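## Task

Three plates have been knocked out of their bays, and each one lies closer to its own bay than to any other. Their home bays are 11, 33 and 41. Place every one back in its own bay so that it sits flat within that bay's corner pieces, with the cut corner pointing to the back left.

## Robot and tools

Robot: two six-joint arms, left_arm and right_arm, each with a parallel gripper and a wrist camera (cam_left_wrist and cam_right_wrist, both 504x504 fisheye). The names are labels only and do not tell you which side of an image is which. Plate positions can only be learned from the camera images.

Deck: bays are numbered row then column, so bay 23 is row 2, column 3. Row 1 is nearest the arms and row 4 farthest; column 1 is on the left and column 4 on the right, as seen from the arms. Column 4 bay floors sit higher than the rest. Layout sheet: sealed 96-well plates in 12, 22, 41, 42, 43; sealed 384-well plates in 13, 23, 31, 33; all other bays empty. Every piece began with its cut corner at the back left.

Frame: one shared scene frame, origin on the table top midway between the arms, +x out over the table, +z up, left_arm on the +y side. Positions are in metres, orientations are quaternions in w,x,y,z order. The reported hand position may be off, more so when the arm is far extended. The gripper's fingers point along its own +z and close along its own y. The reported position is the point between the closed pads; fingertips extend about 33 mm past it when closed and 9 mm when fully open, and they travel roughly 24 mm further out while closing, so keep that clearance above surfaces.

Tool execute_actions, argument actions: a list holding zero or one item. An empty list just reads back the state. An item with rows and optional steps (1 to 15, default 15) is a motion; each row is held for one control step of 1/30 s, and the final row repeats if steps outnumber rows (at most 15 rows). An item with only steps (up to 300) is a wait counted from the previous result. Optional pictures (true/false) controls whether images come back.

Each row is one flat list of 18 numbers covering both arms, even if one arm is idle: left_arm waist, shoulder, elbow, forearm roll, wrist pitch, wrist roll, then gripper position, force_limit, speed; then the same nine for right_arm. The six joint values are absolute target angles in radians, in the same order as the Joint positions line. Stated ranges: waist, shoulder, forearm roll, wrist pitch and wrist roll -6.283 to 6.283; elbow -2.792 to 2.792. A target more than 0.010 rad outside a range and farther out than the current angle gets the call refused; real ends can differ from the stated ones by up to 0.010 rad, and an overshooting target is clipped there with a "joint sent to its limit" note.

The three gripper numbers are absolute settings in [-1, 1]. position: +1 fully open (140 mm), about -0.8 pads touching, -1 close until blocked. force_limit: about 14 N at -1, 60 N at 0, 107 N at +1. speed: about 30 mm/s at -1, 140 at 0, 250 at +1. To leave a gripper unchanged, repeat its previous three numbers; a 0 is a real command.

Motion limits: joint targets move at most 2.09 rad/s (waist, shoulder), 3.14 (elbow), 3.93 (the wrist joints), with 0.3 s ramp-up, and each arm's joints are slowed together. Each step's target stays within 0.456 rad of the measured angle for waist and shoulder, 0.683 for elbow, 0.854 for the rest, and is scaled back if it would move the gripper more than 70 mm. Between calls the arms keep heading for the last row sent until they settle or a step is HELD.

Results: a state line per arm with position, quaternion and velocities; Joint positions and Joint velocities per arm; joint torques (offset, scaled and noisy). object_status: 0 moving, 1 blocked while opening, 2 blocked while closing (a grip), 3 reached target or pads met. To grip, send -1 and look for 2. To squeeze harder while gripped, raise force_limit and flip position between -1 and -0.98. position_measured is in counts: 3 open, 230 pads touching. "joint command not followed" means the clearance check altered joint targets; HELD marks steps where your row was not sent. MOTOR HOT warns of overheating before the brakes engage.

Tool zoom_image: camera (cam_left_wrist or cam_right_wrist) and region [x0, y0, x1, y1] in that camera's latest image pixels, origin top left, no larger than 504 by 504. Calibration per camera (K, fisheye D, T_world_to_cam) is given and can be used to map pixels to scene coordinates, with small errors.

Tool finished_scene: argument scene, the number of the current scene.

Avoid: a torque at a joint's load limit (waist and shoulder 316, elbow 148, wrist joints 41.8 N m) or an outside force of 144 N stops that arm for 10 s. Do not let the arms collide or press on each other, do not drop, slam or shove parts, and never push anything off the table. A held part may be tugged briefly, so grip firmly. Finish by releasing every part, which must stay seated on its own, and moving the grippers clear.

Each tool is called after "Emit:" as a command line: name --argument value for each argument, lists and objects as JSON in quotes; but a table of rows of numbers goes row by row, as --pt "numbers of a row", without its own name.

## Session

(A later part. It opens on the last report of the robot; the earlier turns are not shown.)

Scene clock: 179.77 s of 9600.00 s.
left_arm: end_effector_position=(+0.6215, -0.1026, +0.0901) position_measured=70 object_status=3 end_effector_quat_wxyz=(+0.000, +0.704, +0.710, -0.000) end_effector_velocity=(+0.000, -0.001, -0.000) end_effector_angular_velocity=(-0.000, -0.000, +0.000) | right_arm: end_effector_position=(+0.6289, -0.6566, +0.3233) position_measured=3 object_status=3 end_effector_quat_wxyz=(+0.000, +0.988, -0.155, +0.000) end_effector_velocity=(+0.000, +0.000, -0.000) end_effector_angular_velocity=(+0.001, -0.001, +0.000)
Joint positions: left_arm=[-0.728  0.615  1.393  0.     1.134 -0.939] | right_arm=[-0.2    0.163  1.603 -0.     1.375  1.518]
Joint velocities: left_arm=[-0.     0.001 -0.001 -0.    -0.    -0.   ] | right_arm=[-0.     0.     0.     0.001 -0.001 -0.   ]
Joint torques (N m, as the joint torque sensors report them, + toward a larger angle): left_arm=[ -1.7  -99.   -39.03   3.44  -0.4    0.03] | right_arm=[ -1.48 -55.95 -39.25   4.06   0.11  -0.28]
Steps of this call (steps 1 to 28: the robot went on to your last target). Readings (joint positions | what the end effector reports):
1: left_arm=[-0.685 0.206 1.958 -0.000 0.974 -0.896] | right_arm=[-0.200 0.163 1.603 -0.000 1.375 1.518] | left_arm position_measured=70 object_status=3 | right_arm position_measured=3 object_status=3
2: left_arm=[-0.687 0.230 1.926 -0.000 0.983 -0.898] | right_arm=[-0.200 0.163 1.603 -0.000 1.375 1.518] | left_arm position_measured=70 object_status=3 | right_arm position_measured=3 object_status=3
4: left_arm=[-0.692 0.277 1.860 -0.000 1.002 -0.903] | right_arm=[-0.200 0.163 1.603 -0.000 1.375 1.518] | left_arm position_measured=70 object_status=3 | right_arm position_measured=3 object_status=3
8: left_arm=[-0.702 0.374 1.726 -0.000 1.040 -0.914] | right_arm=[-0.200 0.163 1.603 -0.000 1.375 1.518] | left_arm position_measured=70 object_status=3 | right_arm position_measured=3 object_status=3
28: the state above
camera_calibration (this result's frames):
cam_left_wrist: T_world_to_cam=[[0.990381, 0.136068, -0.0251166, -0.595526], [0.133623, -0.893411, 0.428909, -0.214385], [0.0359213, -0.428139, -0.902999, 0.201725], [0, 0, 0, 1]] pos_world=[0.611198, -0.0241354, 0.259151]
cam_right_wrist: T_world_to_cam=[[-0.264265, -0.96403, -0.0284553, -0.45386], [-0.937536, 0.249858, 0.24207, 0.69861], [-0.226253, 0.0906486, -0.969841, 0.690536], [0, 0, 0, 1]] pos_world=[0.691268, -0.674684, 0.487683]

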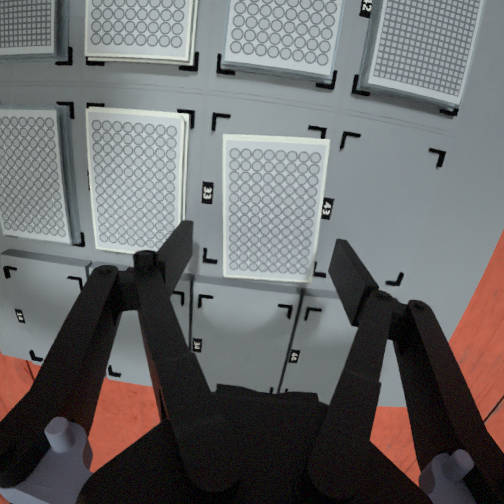

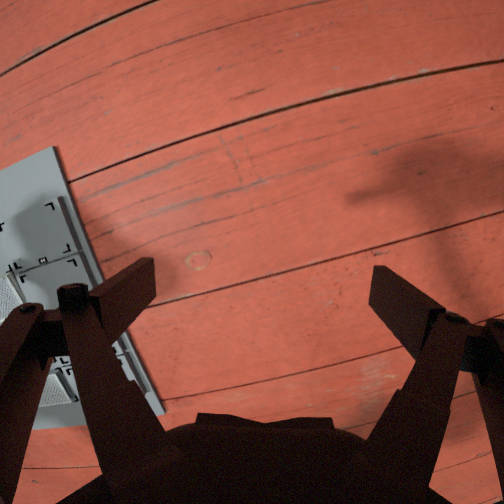

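Emit:
execute_actions --actions '[{"rows":[[-0.72,0.6354,1.417,0,1.0892,-1.0063,0.47,0,-0.5,-0.2,0.163,1.603,0,1.375,1.518,1,0,0]],"steps":14}]'

Scene clock: 193.20 s of 9600.00 s.
left_arm: end_effector_position=(+0.6261, -0.0979, +0.0600) position_measured=70 object_status=3 end_effector_quat_wxyz=(+0.000, +0.677, +0.736, -0.000) end_effector_velocity=(+0.001, -0.000, +0.001) end_effector_angular_velocity=(-0.001, -0.002, -0.000) | right_arm: end_effector_position=(+0.6289, -0.6566, +0.3233) position_measured=3 object_status=3 end_effector_quat_wxyz=(+0.000, +0.988, -0.155, +0.000) end_effector_velocity=(+0.000, +0.000, +0.001) end_effector_angular_velocity=(-0.000, -0.001, +0.001)
Joint positions: left_arm=[-0.72   0.635  1.417 -0.     1.089 -1.006] | right_arm=[-0.2    0.163  1.603 -0.     1.375  1.518]
Joint velocities: left_arm=[ 0.    -0.001 -0.001  0.     0.     0.   ] | right_arm=[ 0.     0.    -0.001  0.     0.    -0.   ]
Joint torques (N m, as the joint torque sensors report them, + toward a larger angle): left_arm=[   0.52 -101.25  -39.11    3.59   -0.73   -0.03] | right_arm=[ -2.17 -55.48 -39.4    4.26   0.1   -0.18]
Steps of this call (steps 1 to 30: the robot went on to your last target; steps 31 to 90: nothing new was sent; then 9.97 s passed at rest; steps 91 to 104: all 14 steps of this action). Readings (joint positions | what the end effector reports):
91: left_arm=[-0.728 0.615 1.393 -0.000 1.134 -0.939] | right_arm=[-0.200 0.163 1.603 -0.000 1.375 1.518] | left_arm position_measured=70 object_status=3 | right_arm position_measured=3 object_status=3
92: left_arm=[-0.727 0.617 1.395 -0.000 1.129 -0.947] | right_arm=[-0.200 0.163 1.603 -0.000 1.375 1.518] | left_arm position_measured=70 object_status=3 | right_arm position_measured=3 object_status=3
94: left_arm=[-0.722 0.631 1.412 -0.000 1.100 -0.991] | right_arm=[-0.200 0.163 1.603 -0.000 1.375 1.518] | left_arm position_measured=70 object_status=3 | right_arm position_measured=3 object_status=3
98: left_arm=[-0.720 0.636 1.417 -0.000 1.089 -1.006] | right_arm=[-0.200 0.163 1.603 -0.000 1.375 1.518] | left_arm position_measured=70 object_status=3 | right_arm position_measured=3 object_status=3
104: the state above
camera_calibration (this result's frames):
cam_left_wrist: T_world_to_cam=[[0.977401, 0.209885, -0.0251981, -0.586165], [0.200223, -0.880926, 0.428813, -0.238342], [0.0678039, -0.424168, -0.903042, 0.156815], [0, 0, 0, 1]] pos_world=[0.610007, -0.0204181, 0.229044]
cam_right_wrist: T_world_to_cam=[[-0.264266, -0.96403, -0.0284553, -0.45386], [-0.937536, 0.249858, 0.24207, 0.69861], [-0.226253, 0.0906486, -0.969841, 0.690536], [0, 0, 0, 1]] pos_world=[0.691268, -0.674684, 0.487683]

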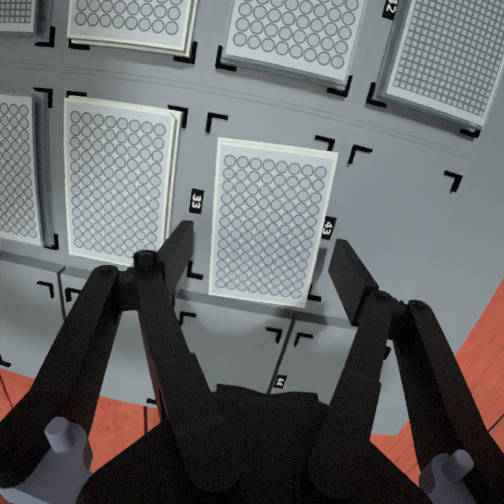

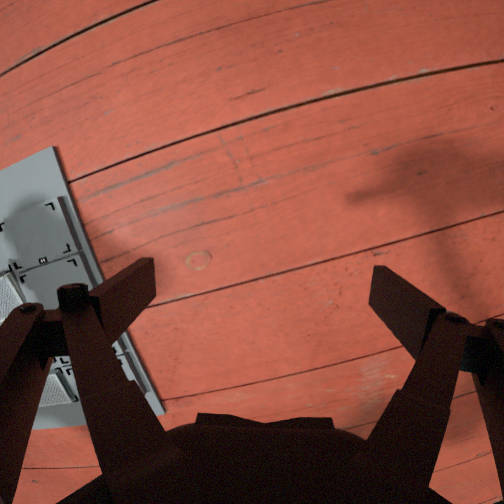

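Emit:
execute_actions --actions '[{"rows":[[-0.7182,0.6369,1.4141,0,1.0906,-1.0045,0.47,0,-0.5,-0.2,0.163,1.603,0,1.375,1.518,1,0,0],[-0.7182,0.6369,1.4141,0,1.0906,-1.0045,0.47,0,-0.5,-0.2,0.163,1.603,0,1.375,1.518,1,0,0],[-0.7182,0.6495,1.4249,0,1.0672,-1.0045,0.47,0,-0.5,-0.2,0.163,1.603,0,1.375,1.518,1,0,0],[-0.7182,0.6495,1.4249,0,1.0672,-1.0045,0.47,0,-0.5,-0.2,0.163,1.603,0,1.375,1.518,1,0,0],[-0.7182,0.6495,1.4249,0,1.0672,-1.0045,0.47,0,-0.5,-0.2,0.163,1.603,0,1.375,1.518,1,0,0],[-0.7182,0.6495,1.4249,0,1.0672,-1.0045,0.47,0,-0.5,-0.2,0.163,1.603,0,1.375,1.518,1,0,0],[-0.7182,0.6495,1.4249,0,1.0672,-1.0045,0.47,0,-0.5,-0.2,0.163,1.603,0,1.375,1.518,1,0,0],[-0.7182,0.6495,1.4249,0,1.0672,-1.0045,-1,0,-0.3,-0.2,0.163,1.603,0,1.375,1.518,1,0,0]],"steps":15}]' --pictures false

Emit:
execute_actions --actions '[{"steps":10}]'

Scene clock: 202.97 s of 9600.00 s.
left_arm: end_effector_position=(+0.6280, -0.0979, +0.0440) position_measured=107 object_status=0 end_effector_quat_wxyz=(+0.000, +0.677, +0.736, -0.000) end_effector_velocity=(-0.000, +0.000, +0.002) end_effector_angular_velocity=(-0.001, -0.001, -0.001) | right_arm: end_effector_position=(+0.6289, -0.6566, +0.3233) position_measured=3 object_status=3 end_effector_quat_wxyz=(+0.000, +0.988, -0.155, +0.000) end_effector_velocity=(+0.000, +0.000, -0.000) end_effector_angular_velocity=(+0.000, -0.001, +0.001)
Joint positions: left_arm=[-0.718  0.649  1.425 -0.     1.067 -1.005] | right_arm=[-0.2    0.163  1.603 -0.     1.375  1.518]
Joint velocities: left_arm=[ 0.    -0.002  0.    -0.     0.     0.001] | right_arm=[ 0.    -0.     0.001  0.001 -0.001 -0.001]
Joint torques (N m, as the joint torque sensors report them, + toward a larger angle): left_arm=[  6.53 -86.47 -31.78   5.51  -3.31  -0.23] | right_arm=[ -1.8  -55.94 -39.25   4.21   0.04  -0.33]
Steps of this call (steps 1 to 15: the robot went on to your last target; steps 16 to 90: nothing new was sent; then 6.27 s passed at rest; steps 91 to 105: all 15 steps of this action). Readings (joint positions | what the end effector reports):
91: left_arm=[-0.720 0.635 1.417 0.000 1.089 -1.006] | right_arm=[-0.200 0.163 1.603 -0.000 1.375 1.518] | left_arm position_measured=70 object_status=3 | right_arm position_measured=3 object_status=3
92: left_arm=[-0.719 0.636 1.416 0.000 1.090 -1.006] | right_arm=[-0.200 0.163 1.603 0.000 1.375 1.518] | left_arm position_measured=70 object_status=3 | right_arm position_measured=3 object_status=3
94: left_arm=[-0.718 0.640 1.417 0.000 1.084 -1.005] | right_arm=[-0.200 0.163 1.603 -0.000 1.375 1.518] | left_arm position_measured=70 object_status=3 | right_arm position_measured=3 object_status=3
98: left_arm=[-0.718 0.650 1.425 0.000 1.067 -1.005] | right_arm=[-0.200 0.163 1.603 -0.000 1.375 1.518] | left_arm position_measured=70 object_status=0 | right_arm position_measured=3 object_status=3
105: the state above

Scene clock: 203.30 s of 9600.00 s.
left_arm: end_effector_position=(+0.6280, -0.0979, +0.0440) position_measured=108 object_status=2 end_effector_quat_wxyz=(+0.000, +0.677, +0.736, -0.000) end_effector_velocity=(+0.000, -0.001, +0.001) end_effector_angular_velocity=(-0.002, -0.001, +0.000) | right_arm: end_effector_position=(+0.6289, -0.6566, +0.3233) position_measured=3 object_status=3 end_effector_quat_wxyz=(+0.000, +0.988, -0.155, +0.000) end_effector_velocity=(-0.001, +0.000, -0.001) end_effector_angular_velocity=(+0.001, +0.002, -0.001)
Joint positions: left_arm=[-0.718  0.649  1.425 -0.     1.067 -1.005] | right_arm=[-0.2    0.163  1.603 -0.     1.375  1.518]
Joint velocities: left_arm=[ 0.    -0.001 -0.001 -0.    -0.    -0.   ] | right_arm=[-0.    -0.     0.002  0.     0.     0.   ]
Joint torques (N m, as the joint torque sensors report them, + toward a larger angle): left_arm=[  0.75 -89.36 -32.53   5.19  -3.15   0.1 ] | right_arm=[ -1.82 -55.98 -39.22   4.09  -0.04  -0.35]
Steps of this call (steps 1 to 10: the robot went on to your last target). Readings (joint positions | what the end effector reports):
1: left_arm=[-0.718 0.649 1.425 -0.000 1.067 -1.005] | right_arm=[-0.200 0.163 1.603 -0.000 1.375 1.518] | left_arm position_measured=108 object_status=0 | right_arm position_measured=3 object_status=3
2: left_arm=[-0.718 0.649 1.425 -0.000 1.067 -1.005] | right_arm=[-0.200 0.163 1.603 -0.000 1.375 1.518] | left_arm position_measured=108 object_status=0 | right_arm position_measured=3 object_status=3
4: left_arm=[-0.718 0.649 1.425 -0.000 1.067 -1.005] | right_arm=[-0.200 0.163 1.603 -0.000 1.375 1.518] | left_arm position_measured=108 object_status=0 | right_arm position_measured=3 object_status=3
8: left_arm=[-0.718 0.649 1.425 -0.000 1.067 -1.005] | right_arm=[-0.200 0.163 1.603 -0.000 1.375 1.518] | left_arm position_measured=108 object_status=2 | right_arm position_measured=3 object_status=3
10: the state above
camera_calibration (this result's frames):
cam_left_wrist: T_world_to_cam=[[0.977396, 0.209909, -0.0251924, -0.588442], [0.20024, -0.880902, 0.428854, -0.231815], [0.0678283, -0.424204, -0.903023, 0.142217], [0, 0, 0, 1]] pos_world=[0.611914, -0.020358, 0.213015]
cam_right_wrist: T_world_to_cam=[[-0.264266, -0.96403, -0.0284554, -0.45386], [-0.937536, 0.249858, 0.24207, 0.69861], [-0.226253, 0.0906487, -0.969841, 0.690536], [0, 0, 0, 1]] pos_world=[0.691268, -0.674684, 0.487683]

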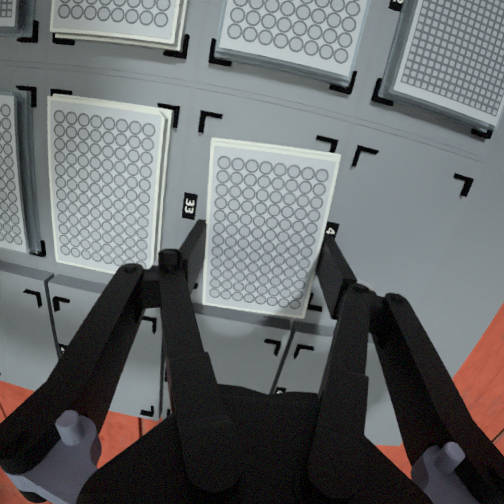

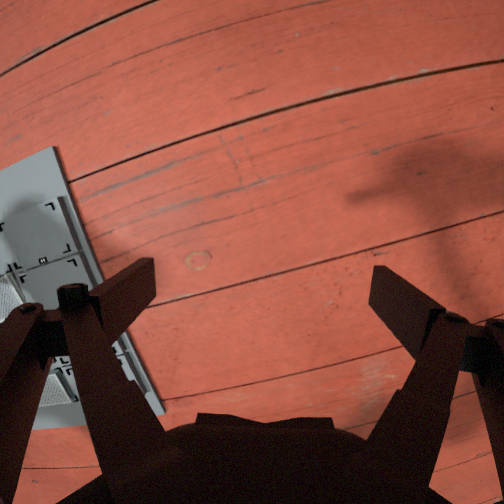

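Emit:
execute_actions --actions '[{"rows":[[-0.7182,0.6356,1.4126,0,1.0934,-1.0045,-1,0,-0.3,-0.2,0.163,1.603,0,1.375,1.518,1,0,0],[-0.7182,0.6356,1.4126,0,1.0934,-1.0045,-1,0,-0.3,-0.2,0.163,1.603,0,1.375,1.518,1,0,0],[-0.7182,0.6356,1.4126,0,1.0934,-1.0045,-1,0,-0.3,-0.2,0.163,1.603,0,1.375,1.518,1,0,0],[-0.7182,0.6356,1.4126,0,1.0934,-1.0045,-1,0,-0.3,-0.2,0.163,1.603,0,1.375,1.518,1,0,0],[-0.7182,0.6356,1.4126,0,1.0934,-1.0045,-1,0,-0.3,-0.2,0.163,1.603,0,1.375,1.518,1,0,0],[-0.7182,0.6356,1.4126,0,1.0934,-1.0045,-1,0,-0.3,-0.2,0.163,1.603,0,1.375,1.518,1,0,0],[-0.7232,0.6155,1.4579,0,1.0682,-0.9345,-1,0,-0.3,-0.2,0.163,1.603,0,1.375,1.518,1,0,0]],"steps":15}]'

Emit:
zoom_image --camera "cam_left_wrist" --region '[160,100,380,350]'

Scene clock: 212.60 s of 9600.00 s.
left_arm: end_effector_position=(+0.6146, -0.0872, +0.0569) position_measured=109 object_status=2 end_effector_quat_wxyz=(-0.000, +0.704, +0.710, -0.000) end_effector_velocity=(-0.000, +0.000, -0.001) end_effector_angular_velocity=(+0.000, +0.001, -0.001) | right_arm: end_effector_position=(+0.6289, -0.6566, +0.3233) position_measured=3 object_status=3 end_effector_quat_wxyz=(+0.000, +0.988, -0.155, +0.000) end_effector_velocity=(+0.000, +0.000, +0.000) end_effector_angular_velocity=(-0.000, -0.000, -0.001)
Joint positions: left_arm=[-0.723  0.616  1.458 -0.     1.068 -0.935] | right_arm=[-0.2    0.163  1.603 -0.     1.375  1.518]
Joint velocities: left_arm=[-0.     0.     0.001 -0.    -0.001  0.001] | right_arm=[ 0.     0.    -0.    -0.    -0.     0.001]
Joint torques (N m, as the joint torque sensors report them, + toward a larger angle): left_arm=[   0.04 -101.33  -37.19    3.7    -0.33    0.07] | right_arm=[ -2.71 -55.91 -39.25   4.08   0.03  -0.4 ]
Steps of this call (steps 1 to 15: the robot went on to your last target; steps 16 to 90: nothing new was sent; then 5.80 s passed at rest; steps 91 to 105: all 15 steps of this action). Readings (joint positions | what the end effector reports):
91: left_arm=[-0.718 0.649 1.425 0.000 1.067 -1.004] | right_arm=[-0.200 0.163 1.603 -0.000 1.375 1.518] | left_arm position_measured=108 object_status=2 | right_arm position_measured=3 object_status=3
92: left_arm=[-0.718 0.646 1.422 0.000 1.074 -1.004] | right_arm=[-0.200 0.163 1.603 -0.000 1.375 1.518] | left_arm position_measured=108 object_status=2 | right_arm position_measured=3 object_status=3
94: left_arm=[-0.718 0.636 1.413 0.000 1.091 -1.004] | right_arm=[-0.200 0.163 1.603 -0.000 1.375 1.518] | left_arm position_measured=109 object_status=2 | right_arm position_measured=3 object_status=3
98: left_arm=[-0.719 0.634 1.418 0.000 1.091 -0.996] | right_arm=[-0.200 0.163 1.603 -0.000 1.375 1.518] | left_arm position_measured=109 object_status=2 | right_arm position_measured=3 object_status=3
105: the state above
camera_calibration (this result's frames):
cam_left_wrist: T_world_to_cam=[[0.990353, 0.136237, -0.0252998, -0.591651], [0.133855, -0.893397, 0.428864, -0.185608], [0.0358244, -0.428113, -0.903015, 0.17862], [0, 0, 0, 1]] pos_world=[0.604389, -0.00874755, 0.225929]
cam_right_wrist: T_world_to_cam=[[-0.264266, -0.96403, -0.0284553, -0.45386], [-0.937536, 0.249858, 0.24207, 0.69861], [-0.226253, 0.0906486, -0.969841, 0.690536], [0, 0, 0, 1]] pos_world=[0.691268, -0.674684, 0.487683]

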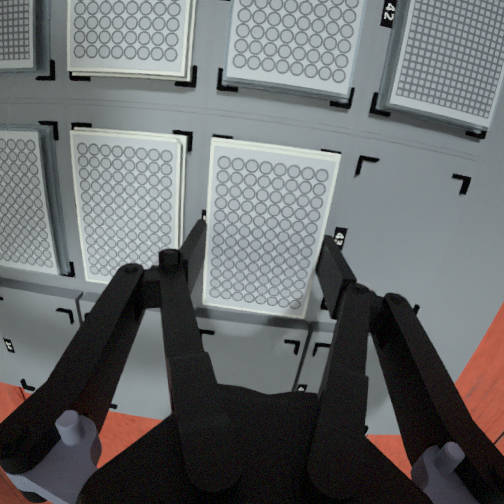

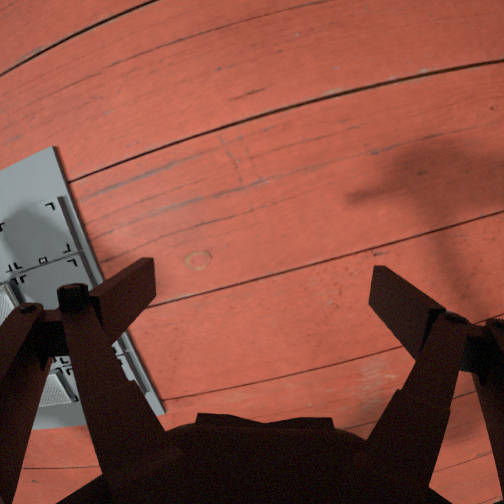

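Region (160, 100, 380, 350) of cam_left_wrist's 504x504 image, scaled by 2.016, with more detail than that image has; it fills the left 444 columns of this view, and the rest is white.

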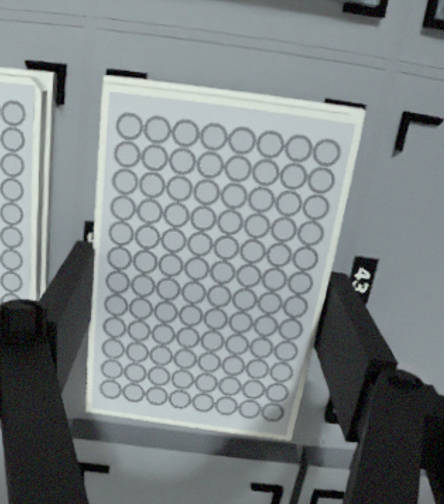

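Emit:
execute_actions --actions '[{"rows":[[-0.7246,0.6183,1.455,0,1.0683,-0.9359,-1,0,-0.3,-0.2,0.163,1.603,0,1.375,1.518,1,0,0],[-0.7246,0.6183,1.455,0,1.0683,-0.9359,-1,0,-0.3,-0.2,0.163,1.603,0,1.375,1.518,1,0,0],[-0.7246,0.6183,1.455,0,1.0683,-0.9359,-1,0,-0.3,-0.2,0.163,1.603,0,1.375,1.518,1,0,0],[-0.7246,0.6246,1.4604,0,1.0566,-0.9359,-1,0,-0.3,-0.2,0.163,1.603,0,1.375,1.518,1,0,0]],"steps":13}]'

Emit:
zoom_image --camera "cam_left_wrist" --region '[180,120,360,340]'

Scene clock: 222.30 s of 9600.00 s.
left_arm: end_effector_position=(+0.6145, -0.0891, +0.0480) position_measured=109 object_status=2 end_effector_quat_wxyz=(+0.000, +0.704, +0.710, +0.000) end_effector_velocity=(+0.000, -0.000, +0.000) end_effector_angular_velocity=(-0.000, +0.000, +0.001) | right_arm: end_effector_position=(+0.6289, -0.6566, +0.3233) position_measured=3 object_status=3 end_effector_quat_wxyz=(+0.000, +0.988, -0.155, +0.000) end_effector_velocity=(-0.000, +0.000, -0.000) end_effector_angular_velocity=(+0.001, +0.001, -0.000)
Joint positions: left_arm=[-0.725  0.625  1.46   0.     1.057 -0.936] | right_arm=[-0.2    0.163  1.603 -0.     1.375  1.518]
Joint velocities: left_arm=[ 0.    -0.    -0.001 -0.001  0.001 -0.001] | right_arm=[-0.     0.     0.001  0.001  0.    -0.   ]
Joint torques (N m, as the joint torque sensors report them, + toward a larger angle): left_arm=[  -3.16 -102.2   -38.02    3.35   -0.62    0.08] | right_arm=[ -2.31 -55.75 -39.1    4.02   0.05  -0.26]
Steps of this call (steps 1 to 15: the robot went on to your last target; steps 16 to 90: nothing new was sent; then 6.27 s passed at rest; steps 91 to 103: all 13 steps of this action). Readings (joint positions | what the end effector reports):
91: left_arm=[-0.723 0.616 1.458 0.000 1.068 -0.934] | right_arm=[-0.200 0.163 1.603 0.000 1.375 1.518] | left_arm position_measured=109 object_status=2 | right_arm position_measured=3 object_status=3
92: left_arm=[-0.724 0.616 1.457 0.000 1.068 -0.935] | right_arm=[-0.200 0.163 1.603 -0.000 1.375 1.518] | left_arm position_measured=109 object_status=2 | right_arm position_measured=3 object_status=3
94: left_arm=[-0.725 0.618 1.455 0.000 1.068 -0.935] | right_arm=[-0.200 0.163 1.603 -0.000 1.375 1.518] | left_arm position_measured=109 object_status=2 | right_arm position_measured=3 object_status=3
98: left_arm=[-0.725 0.625 1.460 0.000 1.057 -0.936] | right_arm=[-0.200 0.163 1.603 -0.000 1.375 1.518] | left_arm position_measured=109 object_status=2 | right_arm position_measured=3 object_status=3
103: the state above
camera_calibration (this result's frames):
cam_left_wrist: T_world_to_cam=[[0.990387, 0.136015, -0.0251637, -0.591583], [0.133598, -0.893456, 0.428822, -0.183285], [0.0358434, -0.428061, -0.903039, 0.169783], [0, 0, 0, 1]] pos_world=[0.604297, -0.0106162, 0.217031]
cam_right_wrist: T_world_to_cam=[[-0.264266, -0.96403, -0.0284554, -0.45386], [-0.937536, 0.249858, 0.24207, 0.69861], [-0.226253, 0.0906487, -0.969841, 0.690536], [0, 0, 0, 1]] pos_world=[0.691268, -0.674684, 0.487683]

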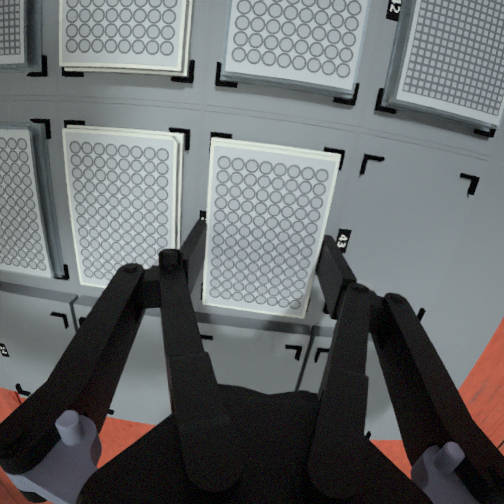

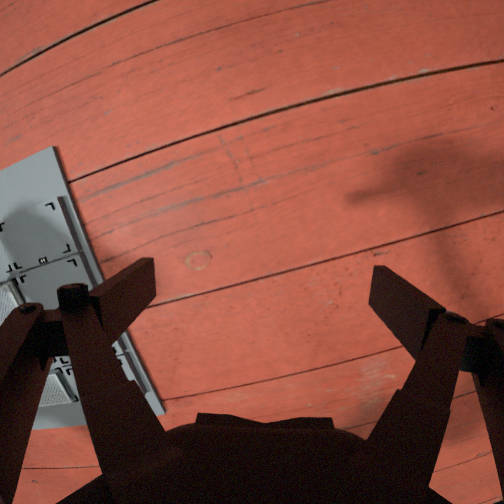

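Region (180, 120, 360, 340) of cam_left_wrist's 504x504 image, scaled by 2.291, with more detail than that image has; it fills the left 412 columns of this view, and the rest is white.

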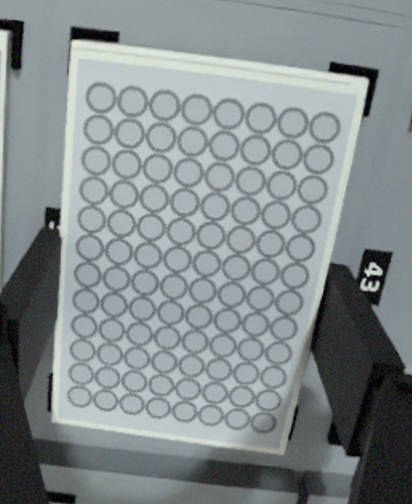

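Emit:
execute_actions --actions '[{"rows":[[-0.7237,0.6255,1.4592,0,1.0569,-0.935,-1,0,-0.3,-0.2,0.163,1.603,0,1.375,1.518,1,0,0],[-0.7237,0.6255,1.4592,0,1.0569,-0.935,-1,0,-0.3,-0.2,0.163,1.603,0,1.375,1.518,1,0,0],[-0.7237,0.6255,1.4592,0,1.0569,-0.935,-1,0,-0.3,-0.2,0.163,1.603,0,1.375,1.518,1,0,0],[-0.7237,0.628,1.4606,0,1.053,-0.935,-1,0,-0.3,-0.2,0.163,1.603,0,1.375,1.518,1,0,0]],"steps":12}]'

Emit:
zoom_image --camera "cam_left_wrist" --region '[180,120,360,340]'

Scene clock: 235.03 s of 9600.00 s.
left_arm: end_effector_position=(+0.6156, -0.0892, +0.0450) position_measured=109 object_status=2 end_effector_quat_wxyz=(+0.000, +0.704, +0.710, -0.000) end_effector_velocity=(-0.000, +0.000, -0.001) end_effector_angular_velocity=(+0.001, +0.001, -0.001) | right_arm: end_effector_position=(+0.6289, -0.6566, +0.3233) position_measured=3 object_status=3 end_effector_quat_wxyz=(+0.000, +0.988, -0.155, +0.000) end_effector_velocity=(+0.000, +0.000, +0.000) end_effector_angular_velocity=(+0.001, -0.000, -0.000)
Joint positions: left_arm=[-0.724  0.628  1.461 -0.     1.053 -0.935] | right_arm=[-0.2    0.163  1.603 -0.     1.375  1.518]
Joint velocities: left_arm=[-0.     0.     0.001 -0.     0.     0.001] | right_arm=[-0.    -0.    -0.     0.001  0.    -0.   ]
Joint torques (N m, as the joint torque sensors report them, + toward a larger angle): left_arm=[  -0.38 -104.03  -37.57    3.69   -0.52    0.12] | right_arm=[ -1.64 -55.38 -39.26   4.19   0.05  -0.34]
Steps of this call (steps 1 to 15: the robot went on to your last target; steps 16 to 90: nothing new was sent; then 9.33 s passed at rest; steps 91 to 102: all 12 steps of this action). Readings (joint positions | what the end effector reports):
91: left_arm=[-0.725 0.625 1.460 -0.000 1.057 -0.936] | right_arm=[-0.200 0.163 1.603 -0.000 1.375 1.518] | left_arm position_measured=109 object_status=2 | right_arm position_measured=3 object_status=3
92: left_arm=[-0.724 0.625 1.460 -0.000 1.057 -0.936] | right_arm=[-0.200 0.163 1.603 -0.000 1.375 1.518] | left_arm position_measured=109 object_status=2 | right_arm position_measured=3 object_status=3
94: left_arm=[-0.724 0.626 1.459 -0.000 1.057 -0.935] | right_arm=[-0.200 0.163 1.603 -0.000 1.375 1.518] | left_arm position_measured=109 object_status=2 | right_arm position_measured=3 object_status=3
98: left_arm=[-0.724 0.628 1.460 -0.000 1.053 -0.935] | right_arm=[-0.200 0.163 1.603 -0.000 1.375 1.518] | left_arm position_measured=109 object_status=2 | right_arm position_measured=3 object_status=3
102: the state above
camera_calibration (this result's frames):
cam_left_wrist: T_world_to_cam=[[0.990369, 0.136141, -0.0252075, -0.592648], [0.133731, -0.893428, 0.428839, -0.182303], [0.0358617, -0.428079, -0.903029, 0.166976], [0, 0, 0, 1]] pos_world=[0.605331, -0.0107117, 0.214024]
cam_right_wrist: T_world_to_cam=[[-0.264266, -0.96403, -0.0284552, -0.45386], [-0.937536, 0.249858, 0.24207, 0.69861], [-0.226253, 0.0906486, -0.969841, 0.690536], [0, 0, 0, 1]] pos_world=[0.691268, -0.674684, 0.487683]

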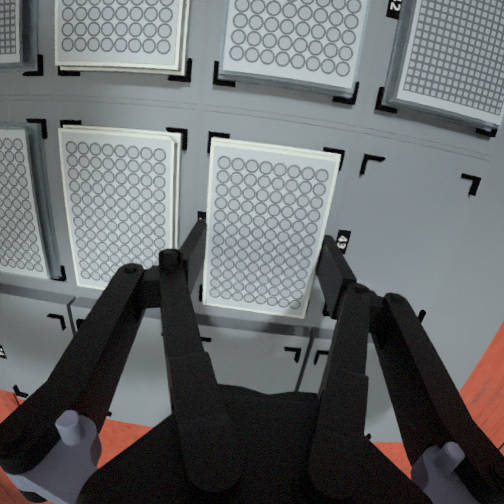

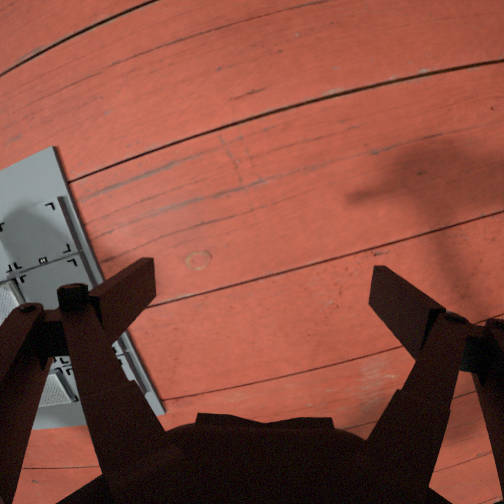

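Region (180, 120, 360, 340) of cam_left_wrist's 504x504 image, scaled by 2.291, with more detail than that image has; it fills the left 412 columns of this view, and the rest is white.

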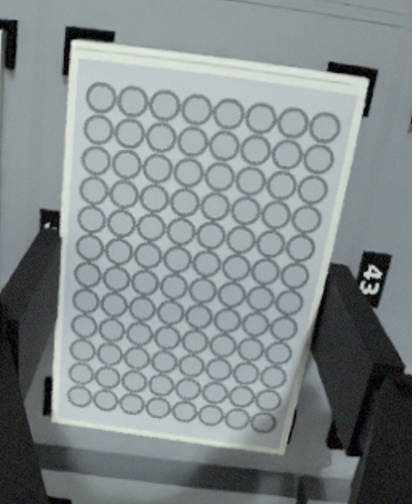

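Symmetric. Lower slightly and release.

Emit:
execute_actions --actions '[{"rows":[[-0.7237,0.6297,1.4615,0,1.0504,-0.935,-1,0,-0.3,-0.2,0.163,1.603,0,1.375,1.518,1,0,0],[-0.7237,0.6297,1.4615,0,1.0504,-0.935,-1,0,-0.3,-0.2,0.163,1.603,0,1.375,1.518,1,0,0],[-0.7237,0.6297,1.4615,0,1.0504,-0.935,-1,0,-0.3,-0.2,0.163,1.603,0,1.375,1.518,1,0,0],[-0.7237,0.6297,1.4615,0,1.0504,-0.935,-1,0,-0.3,-0.2,0.163,1.603,0,1.375,1.518,1,0,0],[-0.7237,0.6297,1.4615,0,1.0504,-0.935,0.5,0,-0.2,-0.2,0.163,1.603,0,1.375,1.518,1,0,0]],"steps":15}]'

Emit:
zoom_image --camera "cam_left_wrist" --region '[180,120,360,340]'

Scene clock: 241.63 s of 9600.00 s.
left_arm: end_effector_position=(+0.6156, -0.0892, +0.0429) position_measured=66 object_status=0 end_effector_quat_wxyz=(-0.000, +0.704, +0.710, +0.000) end_effector_velocity=(-0.000, -0.001, +0.001) end_effector_angular_velocity=(-0.001, +0.000, +0.002) | right_arm: end_effector_position=(+0.6289, -0.6566, +0.3233) position_measured=3 object_status=3 end_effector_quat_wxyz=(+0.000, +0.988, -0.155, +0.000) end_effector_velocity=(-0.000, -0.000, -0.000) end_effector_angular_velocity=(-0.000, +0.001, +0.001)
Joint positions: left_arm=[-0.724  0.63   1.462  0.     1.05  -0.935] | right_arm=[-0.2    0.163  1.603 -0.     1.375  1.518]
Joint velocities: left_arm=[-0.    -0.    -0.001 -0.001  0.    -0.001] | right_arm=[-0.     0.     0.001 -0.001  0.    -0.001]
Joint torques (N m, as the joint torque sensors report them, + toward a larger angle): left_arm=[   1.31 -100.58  -37.42    3.64   -0.28   -0.01] | right_arm=[ -2.48 -56.18 -39.29   4.08  -0.09  -0.29]
Steps of this call (steps 1 to 15: the robot went on to your last target; steps 16 to 90: nothing new was sent; then 3.10 s passed at rest; steps 91 to 105: all 15 steps of this action). Readings (joint positions | what the end effector reports):
91: left_arm=[-0.724 0.628 1.461 0.000 1.053 -0.935] | right_arm=[-0.200 0.163 1.603 -0.000 1.375 1.518] | left_arm position_measured=109 object_status=2 | right_arm position_measured=3 object_status=3
92: left_arm=[-0.724 0.629 1.461 0.000 1.052 -0.935] | right_arm=[-0.200 0.163 1.603 -0.000 1.375 1.518] | left_arm position_measured=109 object_status=2 | right_arm position_measured=3 object_status=3
94: left_arm=[-0.724 0.629 1.461 0.000 1.051 -0.935] | right_arm=[-0.200 0.163 1.603 -0.000 1.375 1.518] | left_arm position_measured=109 object_status=2 | right_arm position_measured=3 object_status=3
98: left_arm=[-0.724 0.630 1.462 0.000 1.050 -0.935] | right_arm=[-0.200 0.163 1.603 -0.000 1.375 1.518] | left_arm position_measured=93 object_status=0 | right_arm position_measured=3 object_status=3
105: the state above
camera_calibration (this result's frames):
cam_left_wrist: T_world_to_cam=[[0.990379, 0.13605, -0.0252881, -0.592771], [0.133693, -0.893568, 0.428559, -0.181406], [0.0357087, -0.427817, -0.90316, 0.16514], [0, 0, 0, 1]] pos_world=[0.605424, -0.0108022, 0.211901]
cam_right_wrist: T_world_to_cam=[[-0.264266, -0.96403, -0.0284554, -0.45386], [-0.937536, 0.249858, 0.24207, 0.69861], [-0.226253, 0.0906487, -0.969841, 0.690536], [0, 0, 0, 1]] pos_world=[0.691268, -0.674684, 0.487683]

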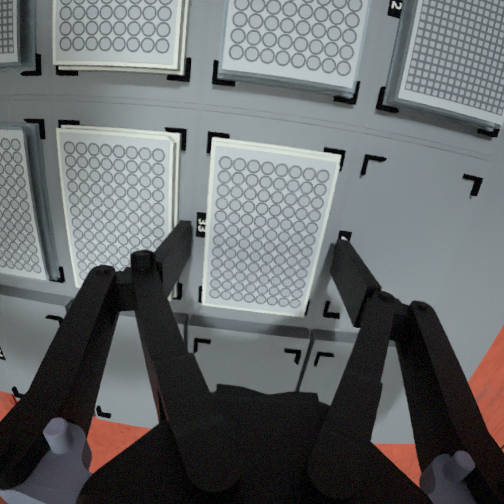

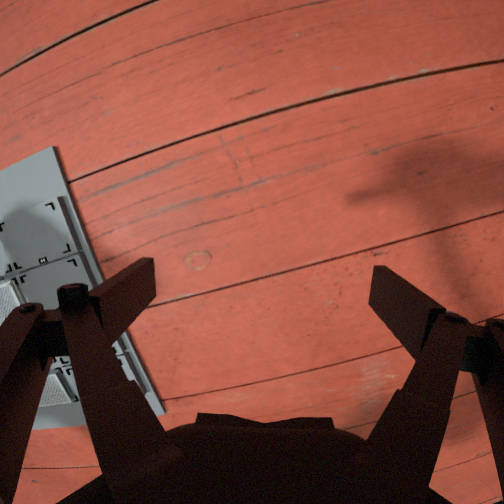

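Region (180, 120, 360, 340) of cam_left_wrist's 504x504 image, scaled by 2.291, with more detail than that image has; it fills the left 412 columns of this view, and the rest is white.

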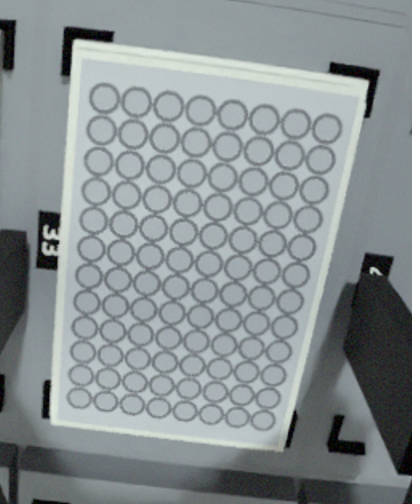

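Emit:
execute_actions --actions '[{"rows":[[-0.7237,0.5736,1.4032,0,1.1648,-0.935,0.5,0,0,-0.2,0.163,1.603,0,1.375,1.518,1,0,0],[-0.7237,0.5736,1.4032,0,1.1648,-0.935,0.5,0,0,-0.2,0.163,1.603,0,1.375,1.518,1,0,0],[-0.7237,0.5736,1.4032,0,1.1648,-0.935,0.5,0,0,-0.2,0.163,1.603,0,1.375,1.518,1,0,0],[-0.7237,0.5736,1.4032,0,1.1648,-0.935,0.5,0,0,-0.2,0.163,1.603,0,1.375,1.518,1,0,0],[-0.7237,0.5736,1.4032,0,1.1648,-0.935,0.5,0,0,-0.2,0.163,1.603,0,1.375,1.518,1,0,0],[-0.7237,0.5736,1.4032,0,1.1648,-0.935,0.5,0,0,-0.2,0.163,1.603,0,1.375,1.518,1,0,0],[-0.7237,0.5736,1.4032,0,1.1648,-0.935,0.5,0,0,-0.2,0.163,1.603,0,1.375,1.518,1,0,0],[-0.5,0.2459,1.6934,0,1.2023,0,0.5,0,0,-0.2,0.163,1.603,0,1.375,1.518,1,0,0]],"steps":15}]' --pictures false

Emit:
execute_actions --actions '[{"steps":20}]'

Scene clock: 250.07 s of 9600.00 s.
left_arm: end_effector_position=(+0.6260, -0.0099, +0.1575) position_measured=66 object_status=3 end_effector_quat_wxyz=(-0.000, +0.775, +0.631, -0.000) end_effector_velocity=(+0.027, +0.425, +0.187) end_effector_angular_velocity=(-0.000, +0.000, -1.216) | right_arm: end_effector_position=(+0.6289, -0.6566, +0.3233) position_measured=3 object_status=3 end_effector_quat_wxyz=(+0.000, +0.988, -0.155, +0.000) end_effector_velocity=(-0.000, +0.000, -0.000) end_effector_angular_velocity=(+0.000, +0.001, +0.001)
Joint positions: left_arm=[-0.653  0.471  1.494 -0.     1.177 -0.653] | right_arm=[-0.2    0.163  1.603 -0.     1.375  1.518]
Joint velocities: left_arm=[ 0.375 -0.549  0.487  0.     0.063  1.59 ] | right_arm=[ 0.    -0.     0.    -0.     0.001 -0.001]
Joint torques (N m, as the joint torque sensors report them, + toward a larger angle): left_arm=[ -2.85 -96.33 -41.12   3.42  -0.84   0.2 ] | right_arm=[ -0.92 -55.22 -39.39   4.19   0.05  -0.18]
Steps of this call (steps 1 to 15: the robot went on to your last target; steps 16 to 90: nothing new was sent; then 4.93 s passed at rest; steps 91 to 105: all 15 steps of this action). Readings (joint positions | what the end effector reports):
91: left_arm=[-0.724 0.629 1.461 -0.000 1.051 -0.935] | right_arm=[-0.200 0.163 1.603 -0.000 1.375 1.518] | left_arm position_measured=66 object_status=3 | right_arm position_measured=3 object_status=3
92: left_arm=[-0.724 0.626 1.458 -0.000 1.059 -0.935] | right_arm=[-0.200 0.163 1.603 0.000 1.375 1.518] | left_arm position_measured=66 object_status=3 | right_arm position_measured=3 object_status=3
94: left_arm=[-0.724 0.599 1.429 -0.000 1.114 -0.935] | right_arm=[-0.200 0.163 1.603 -0.000 1.375 1.518] | left_arm position_measured=66 object_status=3 | right_arm position_measured=3 object_status=3
98: left_arm=[-0.724 0.573 1.404 0.000 1.164 -0.935] | right_arm=[-0.200 0.163 1.603 -0.000 1.375 1.518] | left_arm position_measured=66 object_status=3 | right_arm position_measured=3 object_status=3
105: the state above

Scene clock: 250.73 s of 9600.00 s.
left_arm: end_effector_position=(+0.6130, +0.1613, +0.2199) position_measured=66 object_status=3 end_effector_quat_wxyz=(-0.000, +0.907, +0.420, -0.000) end_effector_velocity=(+0.000, +0.001, +0.001) end_effector_angular_velocity=(+0.000, -0.000, -0.000) | right_arm: end_effector_position=(+0.6289, -0.6566, +0.3233) position_measured=3 object_status=3 end_effector_quat_wxyz=(+0.000, +0.988, -0.155, +0.000) end_effector_velocity=(+0.000, -0.000, +0.001) end_effector_angular_velocity=(+0.000, -0.001, -0.001)
Joint positions: left_arm=[-0.5    0.246  1.693 -0.     1.202 -0.   ] | right_arm=[-0.2    0.163  1.603 -0.     1.375  1.518]
Joint velocities: left_arm=[ 0.001 -0.001 -0.     0.     0.001  0.001] | right_arm=[-0.    -0.    -0.001  0.001  0.     0.001]
Joint torques (N m, as the joint torque sensors report them, + toward a larger angle): left_arm=[ -2.74 -66.39 -39.14   3.62  -0.13  -0.07] | right_arm=[ -1.54 -55.47 -39.37   4.09  -0.05  -0.36]
Steps of this call (steps 1 to 20: the robot went on to your last target). Readings (joint positions | what the end effector reports):
1: left_arm=[-0.641 0.452 1.511 -0.000 1.179 -0.598] | right_arm=[-0.200 0.163 1.603 -0.000 1.375 1.518] | left_arm position_measured=66 object_status=3 | right_arm position_measured=3 object_status=3
2: left_arm=[-0.628 0.433 1.528 -0.000 1.181 -0.544] | right_arm=[-0.200 0.163 1.603 -0.000 1.375 1.518] | left_arm position_measured=66 object_status=3 | right_arm position_measured=3 object_status=3
4: left_arm=[-0.602 0.395 1.561 -0.000 1.185 -0.434] | right_arm=[-0.200 0.163 1.603 -0.000 1.375 1.518] | left_arm position_measured=66 object_status=3 | right_arm position_measured=3 object_status=3
8: left_arm=[-0.550 0.319 1.629 -0.000 1.194 -0.211] | right_arm=[-0.200 0.163 1.603 -0.000 1.375 1.518] | left_arm position_measured=66 object_status=3 | right_arm position_measured=3 object_status=3
20: the state above
camera_calibration (this result's frames):
cam_left_wrist: T_world_to_cam=[[0.839059, -0.543452, -0.0253035, -0.417365], [-0.481966, -0.764093, 0.428801, 0.323438], [-0.252367, -0.347594, -0.903044, 0.595932], [0, 0, 0, 1]] pos_world=[0.656473, 0.227461, 0.388902]
cam_right_wrist: T_world_to_cam=[[-0.264266, -0.96403, -0.0284553, -0.45386], [-0.937536, 0.249858, 0.24207, 0.69861], [-0.226253, 0.0906486, -0.969841, 0.690536], [0, 0, 0, 1]] pos_world=[0.691268, -0.674684, 0.487683]

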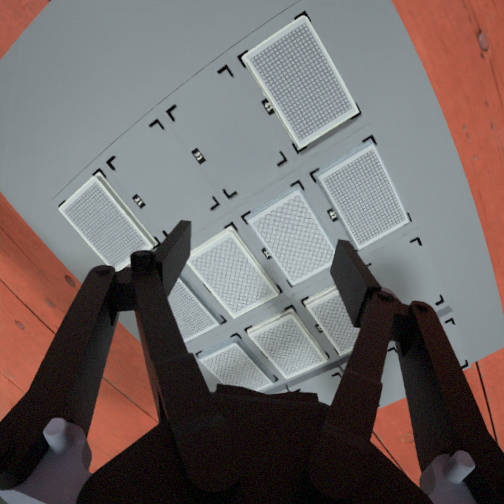

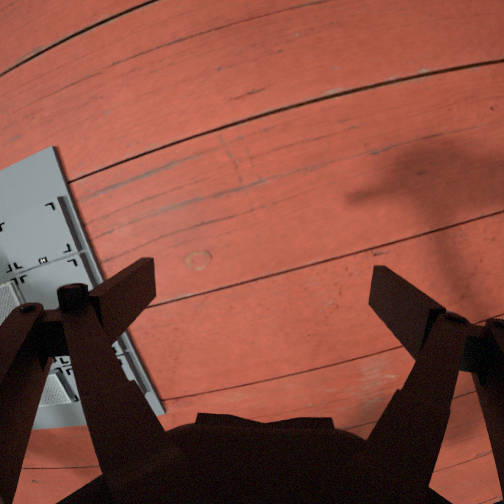

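Emit:
finished_scene --scene 2

The scene is finished: the task was done.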